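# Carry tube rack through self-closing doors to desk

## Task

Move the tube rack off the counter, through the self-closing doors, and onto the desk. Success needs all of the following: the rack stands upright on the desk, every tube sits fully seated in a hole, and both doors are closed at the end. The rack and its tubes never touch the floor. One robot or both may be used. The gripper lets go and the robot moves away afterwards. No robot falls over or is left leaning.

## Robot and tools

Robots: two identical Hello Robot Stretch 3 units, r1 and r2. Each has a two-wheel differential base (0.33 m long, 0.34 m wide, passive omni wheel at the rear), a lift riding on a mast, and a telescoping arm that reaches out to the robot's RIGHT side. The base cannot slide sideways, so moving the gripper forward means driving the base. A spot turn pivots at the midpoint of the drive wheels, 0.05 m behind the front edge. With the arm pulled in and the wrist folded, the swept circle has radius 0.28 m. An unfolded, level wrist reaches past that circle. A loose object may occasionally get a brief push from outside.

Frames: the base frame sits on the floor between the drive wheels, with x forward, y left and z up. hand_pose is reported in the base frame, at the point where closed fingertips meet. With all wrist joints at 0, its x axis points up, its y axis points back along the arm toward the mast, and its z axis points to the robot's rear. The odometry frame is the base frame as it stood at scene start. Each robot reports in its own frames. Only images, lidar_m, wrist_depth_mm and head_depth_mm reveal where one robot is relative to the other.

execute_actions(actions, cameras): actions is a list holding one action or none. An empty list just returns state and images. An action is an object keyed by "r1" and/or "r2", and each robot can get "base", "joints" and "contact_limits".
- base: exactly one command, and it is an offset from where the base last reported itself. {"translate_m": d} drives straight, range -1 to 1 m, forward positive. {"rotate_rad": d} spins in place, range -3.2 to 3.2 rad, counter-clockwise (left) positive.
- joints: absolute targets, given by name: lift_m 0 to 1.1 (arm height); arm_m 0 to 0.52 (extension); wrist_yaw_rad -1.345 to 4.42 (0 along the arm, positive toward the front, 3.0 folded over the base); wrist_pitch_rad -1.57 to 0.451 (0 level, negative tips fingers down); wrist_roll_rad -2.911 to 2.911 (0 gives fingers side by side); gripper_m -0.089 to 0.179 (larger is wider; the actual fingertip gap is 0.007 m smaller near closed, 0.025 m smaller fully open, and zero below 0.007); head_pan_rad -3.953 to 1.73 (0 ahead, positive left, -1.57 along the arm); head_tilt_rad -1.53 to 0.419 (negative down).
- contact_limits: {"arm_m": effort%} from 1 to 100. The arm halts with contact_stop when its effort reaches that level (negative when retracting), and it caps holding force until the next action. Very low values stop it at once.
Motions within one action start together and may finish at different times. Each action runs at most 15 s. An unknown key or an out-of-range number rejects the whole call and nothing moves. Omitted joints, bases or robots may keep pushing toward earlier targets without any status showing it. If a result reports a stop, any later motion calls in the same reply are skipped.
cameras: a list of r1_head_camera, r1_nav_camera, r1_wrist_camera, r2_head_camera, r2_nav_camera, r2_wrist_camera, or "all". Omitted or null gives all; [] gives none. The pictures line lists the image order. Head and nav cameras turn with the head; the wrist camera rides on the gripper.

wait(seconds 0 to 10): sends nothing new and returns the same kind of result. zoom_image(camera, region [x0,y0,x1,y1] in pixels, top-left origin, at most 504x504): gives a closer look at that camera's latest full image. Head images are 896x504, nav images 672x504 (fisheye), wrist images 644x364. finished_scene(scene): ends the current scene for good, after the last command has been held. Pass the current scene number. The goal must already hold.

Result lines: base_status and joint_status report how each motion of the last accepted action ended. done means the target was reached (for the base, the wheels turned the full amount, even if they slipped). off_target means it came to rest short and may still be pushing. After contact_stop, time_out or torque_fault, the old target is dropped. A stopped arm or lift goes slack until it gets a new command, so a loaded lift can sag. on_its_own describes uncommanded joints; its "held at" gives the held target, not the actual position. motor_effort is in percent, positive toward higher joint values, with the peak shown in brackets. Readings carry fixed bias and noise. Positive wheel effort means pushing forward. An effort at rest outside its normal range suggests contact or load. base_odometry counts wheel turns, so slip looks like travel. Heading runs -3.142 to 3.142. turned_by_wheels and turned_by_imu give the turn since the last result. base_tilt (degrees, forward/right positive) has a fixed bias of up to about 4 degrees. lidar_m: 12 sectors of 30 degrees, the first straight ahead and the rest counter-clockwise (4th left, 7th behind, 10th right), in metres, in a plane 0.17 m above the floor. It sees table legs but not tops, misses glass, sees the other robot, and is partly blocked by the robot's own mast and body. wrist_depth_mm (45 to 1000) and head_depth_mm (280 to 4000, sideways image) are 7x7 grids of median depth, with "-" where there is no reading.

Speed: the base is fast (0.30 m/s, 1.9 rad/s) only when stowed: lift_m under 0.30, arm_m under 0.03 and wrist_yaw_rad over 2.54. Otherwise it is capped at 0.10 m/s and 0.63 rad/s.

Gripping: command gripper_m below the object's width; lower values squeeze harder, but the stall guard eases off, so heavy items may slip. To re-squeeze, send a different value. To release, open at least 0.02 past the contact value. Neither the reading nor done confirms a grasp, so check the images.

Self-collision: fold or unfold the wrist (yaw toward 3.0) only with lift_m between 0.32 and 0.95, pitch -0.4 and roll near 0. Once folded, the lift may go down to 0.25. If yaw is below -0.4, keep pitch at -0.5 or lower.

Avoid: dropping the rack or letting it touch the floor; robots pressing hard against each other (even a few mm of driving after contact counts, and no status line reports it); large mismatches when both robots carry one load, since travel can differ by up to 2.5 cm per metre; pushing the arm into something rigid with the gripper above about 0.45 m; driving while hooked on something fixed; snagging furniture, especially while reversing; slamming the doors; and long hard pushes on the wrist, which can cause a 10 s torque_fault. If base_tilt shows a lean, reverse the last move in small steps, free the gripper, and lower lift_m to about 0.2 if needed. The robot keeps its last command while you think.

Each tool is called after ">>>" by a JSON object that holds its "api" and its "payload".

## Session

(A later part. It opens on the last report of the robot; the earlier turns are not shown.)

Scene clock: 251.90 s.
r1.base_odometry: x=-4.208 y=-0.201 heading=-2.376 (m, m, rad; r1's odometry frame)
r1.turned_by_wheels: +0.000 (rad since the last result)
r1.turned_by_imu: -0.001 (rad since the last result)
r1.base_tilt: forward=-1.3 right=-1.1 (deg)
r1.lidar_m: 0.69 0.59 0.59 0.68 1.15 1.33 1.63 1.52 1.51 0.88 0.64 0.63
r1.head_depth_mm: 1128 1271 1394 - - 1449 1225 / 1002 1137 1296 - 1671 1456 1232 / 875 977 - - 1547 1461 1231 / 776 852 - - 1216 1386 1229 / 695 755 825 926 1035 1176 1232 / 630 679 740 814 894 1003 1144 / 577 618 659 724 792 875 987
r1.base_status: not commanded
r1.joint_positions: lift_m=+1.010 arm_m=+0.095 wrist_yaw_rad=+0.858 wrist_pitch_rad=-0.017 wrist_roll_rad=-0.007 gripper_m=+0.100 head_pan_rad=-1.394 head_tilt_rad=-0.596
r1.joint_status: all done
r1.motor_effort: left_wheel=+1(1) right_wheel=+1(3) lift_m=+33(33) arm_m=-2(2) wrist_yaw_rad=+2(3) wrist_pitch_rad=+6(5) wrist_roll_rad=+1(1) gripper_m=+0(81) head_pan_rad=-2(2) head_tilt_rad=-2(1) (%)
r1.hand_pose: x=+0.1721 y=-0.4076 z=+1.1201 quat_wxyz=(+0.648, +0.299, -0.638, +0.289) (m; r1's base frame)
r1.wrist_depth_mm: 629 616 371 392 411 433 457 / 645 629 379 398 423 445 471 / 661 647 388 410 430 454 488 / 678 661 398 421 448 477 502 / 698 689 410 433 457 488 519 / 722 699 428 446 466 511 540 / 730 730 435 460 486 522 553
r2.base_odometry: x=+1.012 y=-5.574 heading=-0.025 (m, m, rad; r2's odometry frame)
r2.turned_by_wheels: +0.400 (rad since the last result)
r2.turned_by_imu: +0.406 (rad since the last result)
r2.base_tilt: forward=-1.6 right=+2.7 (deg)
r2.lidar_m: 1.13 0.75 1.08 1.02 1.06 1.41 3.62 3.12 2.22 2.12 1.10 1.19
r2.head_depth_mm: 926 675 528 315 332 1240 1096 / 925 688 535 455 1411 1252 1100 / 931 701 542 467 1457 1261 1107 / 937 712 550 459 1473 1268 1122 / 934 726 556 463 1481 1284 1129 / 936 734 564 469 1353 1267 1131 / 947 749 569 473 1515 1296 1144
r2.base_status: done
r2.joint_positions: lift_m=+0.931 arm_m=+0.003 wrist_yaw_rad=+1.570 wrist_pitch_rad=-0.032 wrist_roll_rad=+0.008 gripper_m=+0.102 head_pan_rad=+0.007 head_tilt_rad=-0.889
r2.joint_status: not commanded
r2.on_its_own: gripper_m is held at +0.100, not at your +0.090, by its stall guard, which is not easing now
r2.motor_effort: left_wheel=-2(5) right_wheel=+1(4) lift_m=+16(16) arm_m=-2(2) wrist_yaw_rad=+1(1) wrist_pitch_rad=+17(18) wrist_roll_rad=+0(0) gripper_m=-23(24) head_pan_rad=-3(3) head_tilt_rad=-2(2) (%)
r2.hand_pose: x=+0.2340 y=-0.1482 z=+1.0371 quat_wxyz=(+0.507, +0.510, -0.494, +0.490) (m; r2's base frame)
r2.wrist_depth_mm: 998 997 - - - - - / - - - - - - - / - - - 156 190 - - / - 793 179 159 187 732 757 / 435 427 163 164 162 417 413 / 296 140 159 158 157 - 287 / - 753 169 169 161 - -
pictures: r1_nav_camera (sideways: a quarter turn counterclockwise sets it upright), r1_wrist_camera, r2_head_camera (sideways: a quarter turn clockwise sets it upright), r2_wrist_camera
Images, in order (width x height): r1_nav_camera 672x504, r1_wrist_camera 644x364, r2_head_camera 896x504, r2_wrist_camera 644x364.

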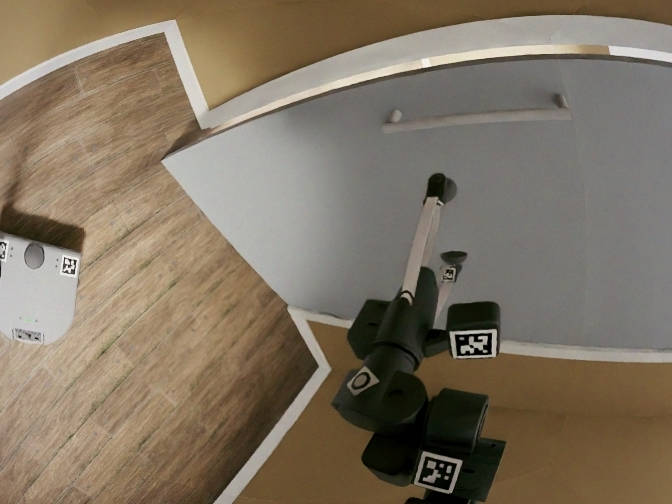

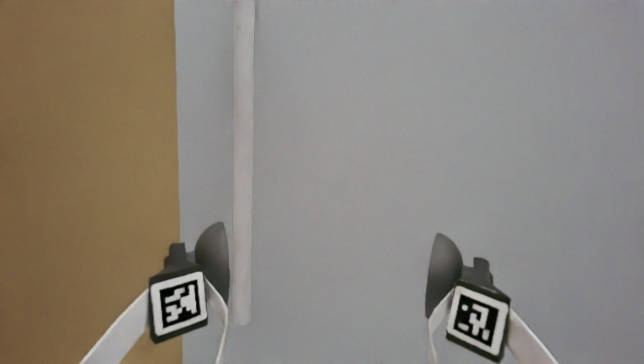

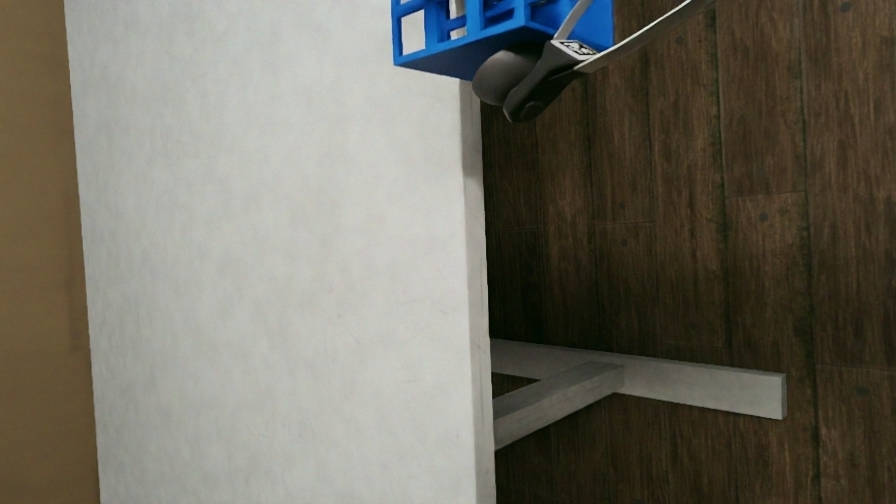

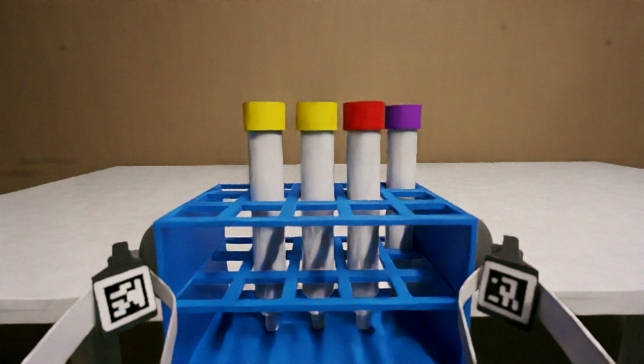

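>>> {"api": "execute_actions", "payload": {"actions": [{"r2":{"base":{"translate_m":0.24},"joints":{"lift_m":0.94}},"r1":{"base":{"translate_m":-0.2},"joints":{"head_pan_rad":-2.2,"head_tilt_rad":-0.3}}}], "cameras": ["r2_head_camera","r2_wrist_camera","r1_nav_camera"]}}

>>> {"api": "execute_actions", "payload": {"actions": [{"r2":{"joints":{"lift_m":0.905}}}], "cameras": ["r2_wrist_camera"]}}

Scene clock: 255.70 s.
r1.base_odometry: x=-4.064 y=-0.063 heading=-2.376 (m, m, rad; r1's odometry frame)
r1.turned_by_wheels: +0.000 (rad since the last result)
r1.turned_by_imu: -0.002 (rad since the last result)
r1.base_tilt: forward=-1.2 right=-1.1 (deg)
r1.lidar_m: 0.85 0.73 0.73 0.84 1.20 1.28 1.43 1.37 1.37 1.21 1.04 1.04
r1.head_depth_mm: 1131 1204 1269 1347 1401 - - / 1158 1221 1290 1370 1431 - - / 1174 1239 1315 1395 1453 - - / 1193 1264 1340 1421 - - 1453 / 1216 1291 1364 1434 - 1681 1511 / 1243 1305 1392 1468 - 1722 1522 / 1256 1335 1420 1497 - - 1516
r1.base_status: done
r1.joint_positions: lift_m=+1.010 arm_m=+0.095 wrist_yaw_rad=+0.858 wrist_pitch_rad=-0.017 wrist_roll_rad=-0.007 gripper_m=+0.100 head_pan_rad=-2.193 head_tilt_rad=-0.310
r1.joint_status: all done
r1.motor_effort: left_wheel=+0(3) right_wheel=+1(2) lift_m=+33(33) arm_m=-3(3) wrist_yaw_rad=+1(2) wrist_pitch_rad=+5(6) wrist_roll_rad=+1(1) gripper_m=+1(0) head_pan_rad=-2(33) head_tilt_rad=+5(29) (%)
r1.hand_pose: x=+0.1721 y=-0.4075 z=+1.1201 quat_wxyz=(+0.648, +0.299, -0.638, +0.290) (m; r1's base frame)
r1.wrist_depth_mm: 761 752 734 728 719 702 698 / 790 775 749 743 731 712 689 / 800 782 773 765 754 737 724 / 829 812 794 782 769 749 738 / 843 836 818 818 788 772 749 / 880 871 828 821 801 792 769 / 903 880 867 859 844 806 794
r2.base_odometry: x=+1.252 y=-5.580 heading=-0.025 (m, m, rad; r2's odometry frame)
r2.turned_by_wheels: +0.000 (rad since the last result)
r2.turned_by_imu: +0.000 (rad since the last result)
r2.base_tilt: forward=-1.5 right=+2.7 (deg)
r2.lidar_m: 0.89 0.54 1.09 1.03 1.06 1.42 3.66 3.14 2.22 2.12 0.97 0.94
r2.head_depth_mm: 762 678 527 318 340 317 290 / 760 688 534 447 363 320 288 / 758 700 542 442 372 323 289 / 756 711 549 447 376 325 289 / 753 725 556 450 379 327 291 / 752 734 563 455 383 330 291 / 750 747 569 461 386 332 292
r2.base_status: done
r2.joint_positions: lift_m=+0.939 arm_m=+0.003 wrist_yaw_rad=+1.570 wrist_pitch_rad=-0.032 wrist_roll_rad=+0.008 gripper_m=+0.102 head_pan_rad=+0.007 head_tilt_rad=-0.889
r2.joint_status: all done
r2.on_its_own: gripper_m is held at +0.100, not at your +0.090, by its stall guard, which is not easing now
r2.motor_effort: left_wheel=-3(4) right_wheel=+1(4) lift_m=+47(53) arm_m=-2(2) wrist_yaw_rad=+1(1) wrist_pitch_rad=+17(17) wrist_roll_rad=+0(0) gripper_m=-24(24) head_pan_rad=-3(3) head_tilt_rad=-3(2) (%)
r2.hand_pose: x=+0.2340 y=-0.1482 z=+1.0458 quat_wxyz=(+0.507, +0.510, -0.494, +0.490) (m; r2's base frame)
r2.wrist_depth_mm: 754 776 802 777 797 793 798 / 783 779 792 819 813 813 847 / 785 819 822 157 189 892 854 / 827 844 179 159 185 781 794 / 453 461 163 164 162 442 443 / 315 139 157 157 157 - 308 / 240 228 170 170 161 225 234
pictures: r1_nav_camera (sideways: a quarter turn counterclockwise sets it upright), r2_head_camera (sideways: a quarter turn clockwise sets it upright), r2_wrist_camera
Images, in order (width x height): r1_nav_camera 672x504, r2_head_camera 896x504, r2_wrist_camera 644x364.

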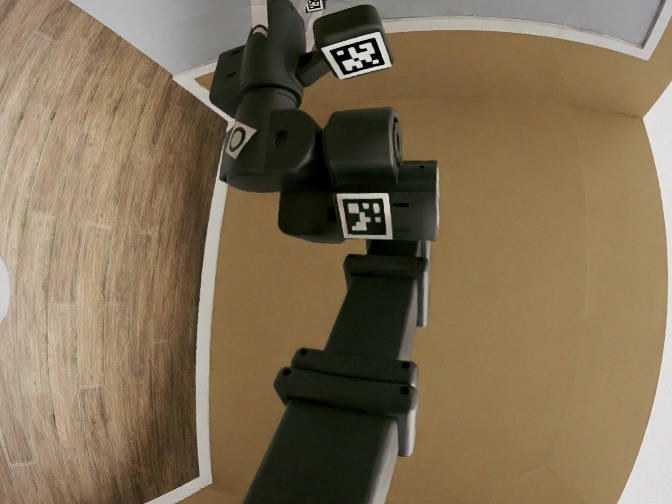

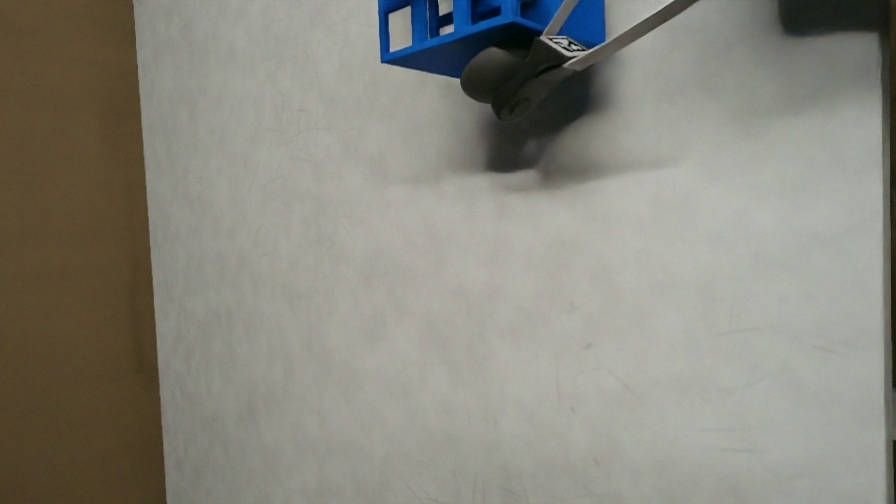

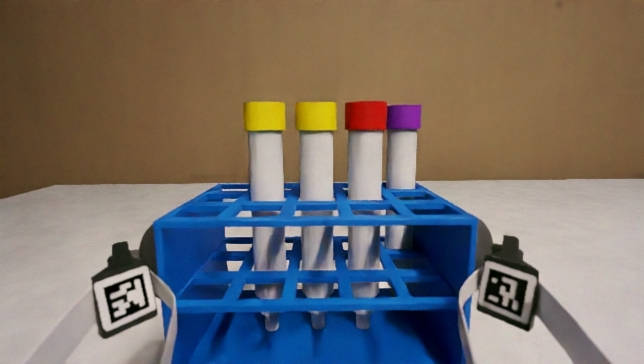

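Scene clock: 256.83 s.
r1.base_odometry: x=-4.064 y=-0.063 heading=-2.376 (m, m, rad; r1's odometry frame)
r1.turned_by_wheels: +0.000 (rad since the last result)
r1.turned_by_imu: +0.000 (rad since the last result)
r1.base_tilt: forward=-1.2 right=-1.1 (deg)
r1.lidar_m: 0.86 0.73 0.73 0.84 1.20 1.28 1.43 1.38 1.37 1.21 1.04 1.04
r1.head_depth_mm: 1140 1200 1266 1344 1396 - - / 1160 1219 1288 1369 1430 - - / 1174 1239 1314 1392 1451 - - / 1196 1262 1333 1419 - - 1468 / 1218 1281 1365 1426 - 1680 1508 / 1238 1309 1389 1462 - 1725 1508 / 1259 1332 1418 1497 - - 1521
r1.base_status: not commanded
r1.joint_positions: lift_m=+1.010 arm_m=+0.095 wrist_yaw_rad=+0.858 wrist_pitch_rad=-0.017 wrist_roll_rad=-0.007 gripper_m=+0.100 head_pan_rad=-2.193 head_tilt_rad=-0.310
r1.joint_status: not commanded
r1.motor_effort: left_wheel=+1(1) right_wheel=+1(1) lift_m=+33(33) arm_m=-2(3) wrist_yaw_rad=+2(1) wrist_pitch_rad=+6(6) wrist_roll_rad=+1(1) gripper_m=+0(0) head_pan_rad=-3(2) head_tilt_rad=+5(5) (%)
r1.hand_pose: x=+0.1721 y=-0.4075 z=+1.1201 quat_wxyz=(+0.648, +0.299, -0.638, +0.290) (m; r1's base frame)
r1.wrist_depth_mm: 779 752 747 725 715 700 694 / 784 772 762 744 722 719 708 / 815 795 780 769 748 727 728 / 843 816 791 787 776 757 746 / 851 844 807 800 789 763 752 / 868 865 845 817 810 787 782 / 892 889 857 847 829 807 802
r2.base_odometry: x=+1.252 y=-5.580 heading=-0.025 (m, m, rad; r2's odometry frame)
r2.turned_by_wheels: +0.000 (rad since the last result)
r2.turned_by_imu: +0.000 (rad since the last result)
r2.base_tilt: forward=-1.6 right=+2.7 (deg)
r2.lidar_m: 0.90 0.54 1.08 1.03 1.07 1.42 3.64 3.11 2.22 2.12 0.97 0.94
r2.head_depth_mm: 762 677 529 332 327 318 290 / 759 688 535 437 361 320 288 / 758 701 541 441 373 323 289 / 756 712 547 444 376 325 289 / 757 722 556 450 379 328 291 / 753 737 563 456 382 330 291 / 751 746 569 459 386 333 292
r2.base_status: not commanded
r2.joint_positions: lift_m=+0.906 arm_m=+0.003 wrist_yaw_rad=+1.570 wrist_pitch_rad=-0.032 wrist_roll_rad=+0.008 gripper_m=+0.102 head_pan_rad=+0.007 head_tilt_rad=-0.889
r2.joint_status: all done
r2.on_its_own: gripper_m is held at +0.100, not at your +0.090, by its stall guard, which is not easing now
r2.motor_effort: left_wheel=-3(3) right_wheel=+1(1) lift_m=+16(40) arm_m=-1(2) wrist_yaw_rad=+0(0) wrist_pitch_rad=+18(17) wrist_roll_rad=+0(0) gripper_m=-24(24) head_pan_rad=-3(3) head_tilt_rad=-2(4) (%)
r2.hand_pose: x=+0.2340 y=-0.1482 z=+1.0121 quat_wxyz=(+0.507, +0.510, -0.494, +0.490) (m; r2's base frame)
r2.wrist_depth_mm: 780 784 793 782 802 804 794 / 798 792 794 843 842 826 826 / 817 810 840 155 188 859 857 / 669 650 180 159 186 614 612 / 356 357 163 163 162 343 346 / 245 139 158 157 157 - 239 / 189 179 170 168 161 177 185
pictures: r2_wrist_camera
Images, in order (width x height): r2_wrist_camera 644x364.

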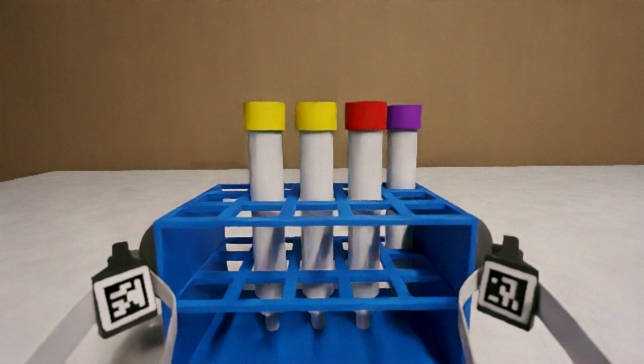

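h≈0.127; lower ~0.01.

>>> {"api": "execute_actions", "payload": {"actions": [{"r2":{"joints":{"lift_m":0.894}},"r1":{"joints":{"head_pan_rad":-3.6,"head_tilt_rad":-0.3}}}], "cameras": ["r2_wrist_camera","r1_nav_camera"]}}

Scene clock: 258.27 s.
r1.base_odometry: x=-4.064 y=-0.063 heading=-2.376 (m, m, rad; r1's odometry frame)
r1.turned_by_wheels: +0.000 (rad since the last result)
r1.turned_by_imu: +0.000 (rad since the last result)
r1.base_tilt: forward=-1.2 right=-1.0 (deg)
r1.lidar_m: 0.85 0.73 0.73 0.83 1.20 1.28 1.43 1.38 1.37 1.22 1.04 1.04
r1.head_depth_mm: 1052 1112 - - - - - / 1090 1151 - - - - - / 1123 1185 - - - - - / 1162 1225 1309 - - - - / 1208 1273 1354 1429 - - - / 1236 1297 1375 1443 - - - / 1206 1291 1375 1470 - - -
r1.base_status: not commanded
r1.joint_positions: lift_m=+1.010 arm_m=+0.095 wrist_yaw_rad=+0.858 wrist_pitch_rad=-0.017 wrist_roll_rad=-0.007 gripper_m=+0.100 head_pan_rad=-3.593 head_tilt_rad=-0.310
r1.joint_status: all done
r1.motor_effort: left_wheel=+0(0) right_wheel=+1(0) lift_m=+33(33) arm_m=-2(3) wrist_yaw_rad=+2(2) wrist_pitch_rad=+5(6) wrist_roll_rad=+1(1) gripper_m=+0(1) head_pan_rad=-3(36) head_tilt_rad=+5(3) (%)
r1.hand_pose: x=+0.1721 y=-0.4075 z=+1.1201 quat_wxyz=(+0.648, +0.299, -0.638, +0.290) (m; r1's base frame)
r1.wrist_depth_mm: 779 755 750 721 713 689 685 / 784 766 764 740 731 721 700 / 813 794 777 760 746 735 715 / 835 827 788 802 756 750 734 / 849 829 813 799 778 767 749 / 872 883 825 826 815 779 769 / 895 887 868 841 828 804 796
r2.base_odometry: x=+1.252 y=-5.580 heading=-0.025 (m, m, rad; r2's odometry frame)
r2.turned_by_wheels: +0.000 (rad since the last result)
r2.turned_by_imu: +0.000 (rad since the last result)
r2.base_tilt: forward=-1.5 right=+2.6 (deg)
r2.lidar_m: 0.89 0.54 1.08 1.03 1.06 1.42 3.65 3.11 2.22 2.11 0.97 0.94
r2.head_depth_mm: 763 676 528 430 330 319 290 / 760 690 534 437 362 320 287 / 760 700 542 441 373 322 289 / 756 712 549 446 376 325 289 / 754 722 555 451 378 327 291 / 755 736 564 456 382 330 291 / 750 745 569 460 386 333 292
r2.base_status: not commanded
r2.joint_positions: lift_m=+0.895 arm_m=+0.003 wrist_yaw_rad=+1.570 wrist_pitch_rad=-0.025 wrist_roll_rad=+0.008 gripper_m=+0.102 head_pan_rad=+0.007 head_tilt_rad=-0.889
r2.joint_status: all done
r2.on_its_own: gripper_m is held at +0.100, not at your +0.090, by its stall guard, which is not easing now
r2.motor_effort: left_wheel=-3(2) right_wheel=+1(1) lift_m=+15(15) arm_m=-2(2) wrist_yaw_rad=+1(0) wrist_pitch_rad=+14(18) wrist_roll_rad=+0(0) gripper_m=-24(23) head_pan_rad=-3(3) head_tilt_rad=-3(3) (%)
r2.hand_pose: x=+0.2342 y=-0.1482 z=+1.0029 quat_wxyz=(+0.505, +0.508, -0.496, +0.492) (m; r2's base frame)
r2.wrist_depth_mm: 778 763 784 804 797 806 819 / 766 797 799 799 825 835 847 / 806 829 820 154 832 849 871 / 627 639 175 157 183 591 581 / 334 338 163 164 162 322 322 / 229 139 158 157 156 - 221 / 182 165 168 168 160 162 170
pictures: r1_nav_camera (sideways: a quarter turn counterclockwise sets it upright), r2_wrist_camera
Images, in order (width x height): r1_nav_camera 672x504, r2_wrist_camera 644x364.

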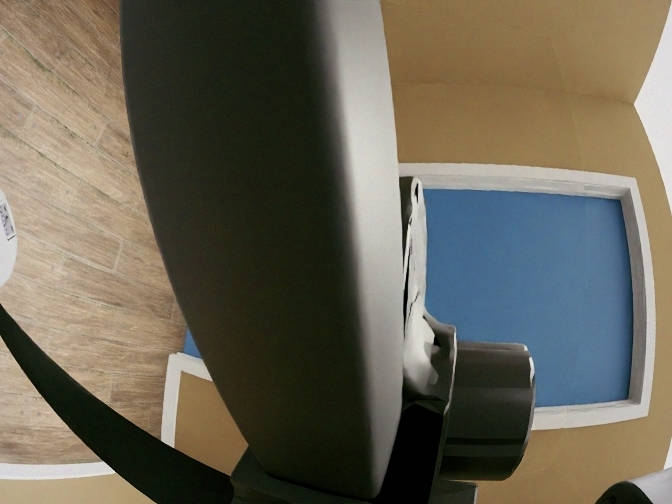

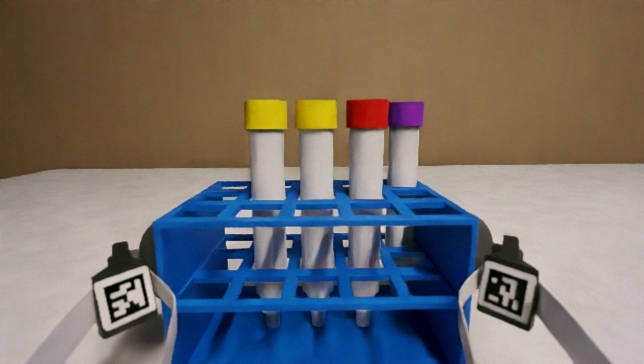

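Touching. A touch lower, then release.

>>> {"api": "execute_actions", "payload": {"actions": [{"r2":{"joints":{"lift_m":0.889}}}], "cameras": []}}

>>> {"api": "execute_actions", "payload": {"actions": [{"r2":{"joints":{"gripper_m":0.179}}}], "cameras": ["r2_wrist_camera"]}}

>>> {"api": "execute_actions", "payload": {"actions": [{"r2":{"base":{"translate_m":-0.3}},"r1":{"joints":{"head_pan_rad":-0.9,"head_tilt_rad":-0.3}}}], "cameras": ["r2_wrist_camera","r1_nav_camera","r1_wrist_camera"]}}

Scene clock: 259.13 s.
r1.base_odometry: x=-4.064 y=-0.063 heading=-2.376 (m, m, rad; r1's odometry frame)
r1.turned_by_wheels: +0.000 (rad since the last result)
r1.turned_by_imu: +0.000 (rad since the last result)
r1.base_tilt: forward=-1.2 right=-1.1 (deg)
r1.lidar_m: 0.85 0.73 0.73 0.84 1.20 1.28 1.43 1.38 1.37 1.22 1.04 1.04
r1.head_depth_mm: 1051 1114 - - - - - / 1084 1145 - - - - - / 1122 1186 - - - - - / 1160 1225 1309 - - - - / 1207 1276 1355 1428 - - - / 1237 1304 1371 1436 - - - / 1212 1289 1375 1467 - - -
r1.base_status: not commanded
r1.joint_positions: lift_m=+1.010 arm_m=+0.095 wrist_yaw_rad=+0.858 wrist_pitch_rad=-0.017 wrist_roll_rad=-0.007 gripper_m=+0.100 head_pan_rad=-3.593 head_tilt_rad=-0.310
r1.joint_status: not commanded
r1.motor_effort: left_wheel=+0(0) right_wheel=+1(1) lift_m=+33(33) arm_m=-3(3) wrist_yaw_rad=+2(2) wrist_pitch_rad=+5(6) wrist_roll_rad=+0(1) gripper_m=+0(1) head_pan_rad=-3(3) head_tilt_rad=+6(5) (%)
r1.hand_pose: x=+0.1721 y=-0.4075 z=+1.1201 quat_wxyz=(+0.648, +0.299, -0.638, +0.290) (m; r1's base frame)
r1.wrist_depth_mm: 765 754 734 726 703 697 684 / 784 779 757 743 731 713 715 / 797 783 777 762 750 742 725 / 820 814 799 783 765 757 739 / 846 836 819 796 781 786 765 / 879 869 830 820 807 793 784 / 903 884 857 851 830 805 798
r2.base_odometry: x=+1.252 y=-5.580 heading=-0.025 (m, m, rad; r2's odometry frame)
r2.turned_by_wheels: +0.000 (rad since the last result)
r2.turned_by_imu: +0.000 (rad since the last result)
r2.base_tilt: forward=-1.5 right=+2.7 (deg)
r2.lidar_m: 0.90 0.54 1.08 1.03 1.06 1.42 3.61 3.10 2.23 2.12 0.97 0.94
r2.head_depth_mm: 763 679 529 431 329 319 288 / 761 689 535 437 362 320 287 / 758 700 541 441 373 323 289 / 756 711 548 446 376 325 289 / 754 723 556 450 378 327 291 / 755 735 562 455 382 329 291 / 753 749 571 461 386 332 292
r2.base_status: not commanded
r2.joint_positions: lift_m=+0.890 arm_m=+0.003 wrist_yaw_rad=+1.570 wrist_pitch_rad=-0.006 wrist_roll_rad=+0.008 gripper_m=+0.102 head_pan_rad=+0.007 head_tilt_rad=-0.889
r2.joint_status: all done
r2.on_its_own: gripper_m is held at +0.100, not at your +0.090, by its stall guard, which is not easing now
r2.motor_effort: left_wheel=-2(3) right_wheel=+1(1) lift_m=+14(16) arm_m=-2(1) wrist_yaw_rad=+0(1) wrist_pitch_rad=+3(13) wrist_roll_rad=+0(0) gripper_m=-24(24) head_pan_rad=-3(3) head_tilt_rad=-3(3) (%)
r2.hand_pose: x=+0.2347 y=-0.1482 z=+1.0029 quat_wxyz=(+0.500, +0.503, -0.500, +0.496) (m; r2's base frame)
r2.wrist_depth_mm: 777 769 785 786 806 819 818 / 796 785 800 807 820 839 840 / 804 825 798 156 849 857 861 / 677 667 178 159 184 639 637 / 347 344 162 165 161 340 331 / 233 138 158 157 156 - 225 / 183 166 168 167 161 162 171
pictures: none
No camera images: the call's "cameras" was empty. Leave "cameras" out to get every camera's image.

Scene clock: 260.40 s.
r1.base_odometry: x=-4.064 y=-0.063 heading=-2.376 (m, m, rad; r1's odometry frame)
r1.turned_by_wheels: +0.000 (rad since the last result)
r1.turned_by_imu: +0.000 (rad since the last result)
r1.base_tilt: forward=-1.2 right=-1.0 (deg)
r1.lidar_m: 0.85 0.73 0.73 0.84 1.20 1.28 1.43 1.38 1.38 1.21 1.04 1.04
r1.head_depth_mm: 1055 1109 - - - - - / 1088 1144 - - - - - / 1120 1181 - - - - - / 1160 1227 1312 - - - - / 1204 1275 1359 1429 - - - / 1238 1303 1371 1447 - - - / 1214 1282 1381 1471 - - -
r1.base_status: not commanded
r1.joint_positions: lift_m=+1.010 arm_m=+0.095 wrist_yaw_rad=+0.858 wrist_pitch_rad=-0.017 wrist_roll_rad=-0.007 gripper_m=+0.100 head_pan_rad=-3.593 head_tilt_rad=-0.310
r1.joint_status: not commanded
r1.motor_effort: left_wheel=+0(1) right_wheel=+1(1) lift_m=+33(33) arm_m=-2(3) wrist_yaw_rad=+2(1) wrist_pitch_rad=+5(6) wrist_roll_rad=+0(1) gripper_m=+0(1) head_pan_rad=-2(2) head_tilt_rad=+6(5) (%)
r1.hand_pose: x=+0.1721 y=-0.4075 z=+1.1201 quat_wxyz=(+0.648, +0.299, -0.638, +0.290) (m; r1's base frame)
r1.wrist_depth_mm: 773 759 741 739 715 704 700 / 800 774 755 752 741 710 702 / 817 785 778 755 761 734 717 / 837 818 804 789 768 742 743 / 837 841 815 808 784 778 773 / 891 857 837 816 811 774 766 / 901 891 863 859 816 804 786
r2.base_odometry: x=+1.252 y=-5.580 heading=-0.025 (m, m, rad; r2's odometry frame)
r2.turned_by_wheels: +0.000 (rad since the last result)
r2.turned_by_imu: +0.000 (rad since the last result)
r2.base_tilt: forward=-1.5 right=+2.7 (deg)
r2.lidar_m: 0.90 0.54 1.08 1.03 1.07 1.42 3.64 3.12 2.22 2.12 0.97 0.94
r2.head_depth_mm: 760 679 529 431 329 318 286 / 758 689 534 437 364 320 287 / 755 700 542 442 373 323 289 / 756 714 548 446 375 325 289 / 756 723 556 451 379 327 290 / 755 736 561 456 382 330 290 / 752 750 570 459 386 332 292
r2.base_status: not commanded
r2.joint_positions: lift_m=+0.890 arm_m=+0.003 wrist_yaw_rad=+1.570 wrist_pitch_rad=-0.017 wrist_roll_rad=+0.008 gripper_m=+0.179 head_pan_rad=+0.007 head_tilt_rad=-0.889
r2.joint_status: all done
r2.motor_effort: left_wheel=-2(2) right_wheel=+1(1) lift_m=+15(15) arm_m=-1(3) wrist_yaw_rad=+0(1) wrist_pitch_rad=+9(10) wrist_roll_rad=+0(0) gripper_m=+1(100) head_pan_rad=-3(3) head_tilt_rad=-3(3) (%)
r2.hand_pose: x=+0.2344 y=-0.1482 z=+0.9999 quat_wxyz=(+0.503, +0.506, -0.498, +0.493) (m; r2's base frame)
r2.wrist_depth_mm: 766 788 792 763 802 789 806 / 788 802 798 837 826 837 833 / 811 828 821 155 847 854 869 / 642 623 170 160 184 596 600 / 330 298 165 164 163 323 315 / - 141 162 161 160 201 226 / - 161 164 163 160 159 159
pictures: r2_wrist_camera
Images, in order (width x height): r2_wrist_camera 644x364.

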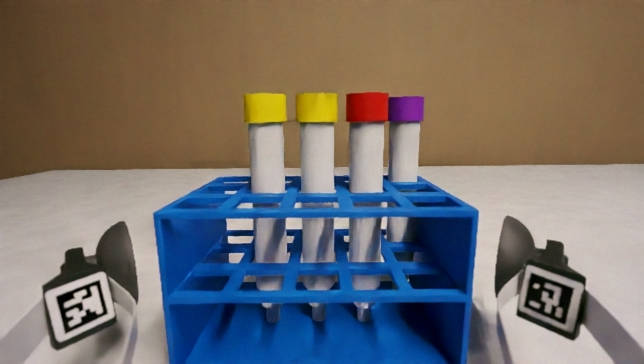

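Scene clock: 264.63 s.
r1.base_odometry: x=-4.064 y=-0.063 heading=-2.376 (m, m, rad; r1's odometry frame)
r1.turned_by_wheels: +0.000 (rad since the last result)
r1.turned_by_imu: -0.001 (rad since the last result)
r1.base_tilt: forward=-1.2 right=-1.0 (deg)
r1.lidar_m: 0.85 0.73 0.73 0.84 1.20 1.28 1.43 1.38 1.37 1.22 1.04 1.04
r1.head_depth_mm: 912 966 1024 1089 1161 1261 1352 / 901 953 1013 1078 1155 1226 1322 / 889 939 993 1061 1128 1213 1311 / 879 932 983 1045 1113 1199 1283 / 870 920 977 1029 1099 1172 1261 / 863 903 951 1009 1081 1153 1235 / 850 893 942 997 1056 1137 1225
r1.base_status: not commanded
r1.joint_positions: lift_m=+1.010 arm_m=+0.095 wrist_yaw_rad=+0.858 wrist_pitch_rad=-0.017 wrist_roll_rad=-0.007 gripper_m=+0.100 head_pan_rad=-0.907 head_tilt_rad=-0.310
r1.joint_status: all done
r1.motor_effort: left_wheel=+0(0) right_wheel=+0(1) lift_m=+33(33) arm_m=-3(2) wrist_yaw_rad=+1(1) wrist_pitch_rad=+6(5) wrist_roll_rad=+1(0) gripper_m=-1(1) head_pan_rad=+4(37) head_tilt_rad=+5(5) (%)
r1.hand_pose: x=+0.1721 y=-0.4075 z=+1.1201 quat_wxyz=(+0.648, +0.299, -0.638, +0.290) (m; r1's base frame)
r1.wrist_depth_mm: 772 740 747 730 709 699 684 / 803 767 773 742 736 713 707 / 818 790 772 770 751 730 725 / 842 819 796 780 772 745 734 / 859 822 812 801 789 772 759 / 884 877 848 816 810 783 769 / 895 886 863 853 817 817 793
r2.base_odometry: x=+0.952 y=-5.573 heading=-0.025 (m, m, rad; r2's odometry frame)
r2.turned_by_wheels: +0.000 (rad since the last result)
r2.turned_by_imu: +0.000 (rad since the last result)
r2.base_tilt: forward=-1.5 right=+2.6 (deg)
r2.lidar_m: 1.20 0.80 1.07 1.02 1.05 1.39 3.56 3.14 2.23 2.13 1.13 1.25
r2.head_depth_mm: 941 500 513 1604 1434 1241 1093 / 962 550 536 1627 1468 1251 1103 / 975 700 541 1634 1452 1263 1114 / 974 713 549 1655 1469 1269 1118 / 975 722 555 1632 1478 1275 1123 / 982 736 562 1079 1405 1267 1129 / 976 747 569 1662 1508 1300 1142
r2.base_status: done
r2.joint_positions: lift_m=+0.890 arm_m=+0.003 wrist_yaw_rad=+1.570 wrist_pitch_rad=-0.018 wrist_roll_rad=+0.008 gripper_m=+0.179 head_pan_rad=+0.007 head_tilt_rad=-0.889
r2.joint_status: not commanded
r2.motor_effort: left_wheel=-2(7) right_wheel=+1(1) lift_m=+15(16) arm_m=-2(2) wrist_yaw_rad=+2(0) wrist_pitch_rad=+10(10) wrist_roll_rad=+0(0) gripper_m=+1(1) head_pan_rad=-3(3) head_tilt_rad=-3(3) (%)
r2.hand_pose: x=+0.2344 y=-0.1482 z=+0.9998 quat_wxyz=(+0.503, +0.506, -0.497, +0.493) (m; r2's base frame)
r2.wrist_depth_mm: - - - - - - - / - - - - - - - / - - - - - - - / 629 631 608 474 592 596 571 / 335 351 340 356 353 349 349 / - - - - - - 832 / - - - - - - -
pictures: r1_nav_camera (sideways: a quarter turn counterclockwise sets it upright), r1_wrist_camera, r2_wrist_camera
Images, in order (width x height): r1_nav_camera 672x504, r1_wrist_camera 644x364, r2_wrist_camera 644x364.

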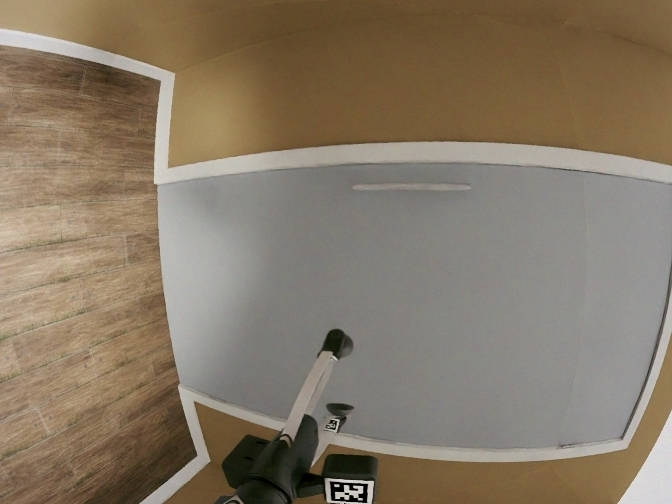

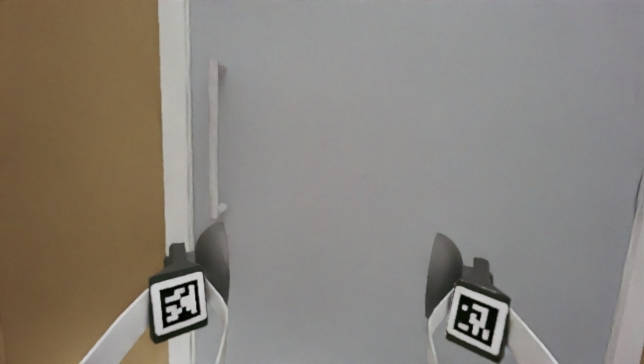

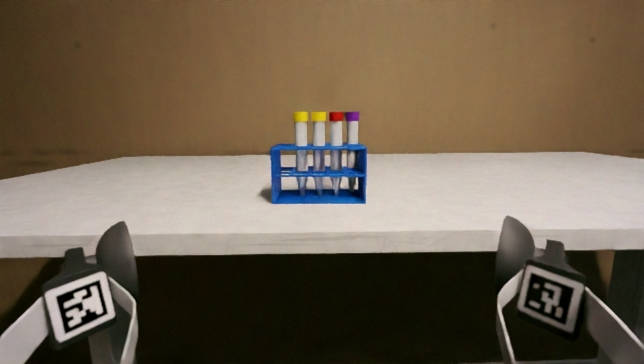

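>>> {"api": "finished_scene", "payload": {"scene": 2}}

The scene is finished: the task was done.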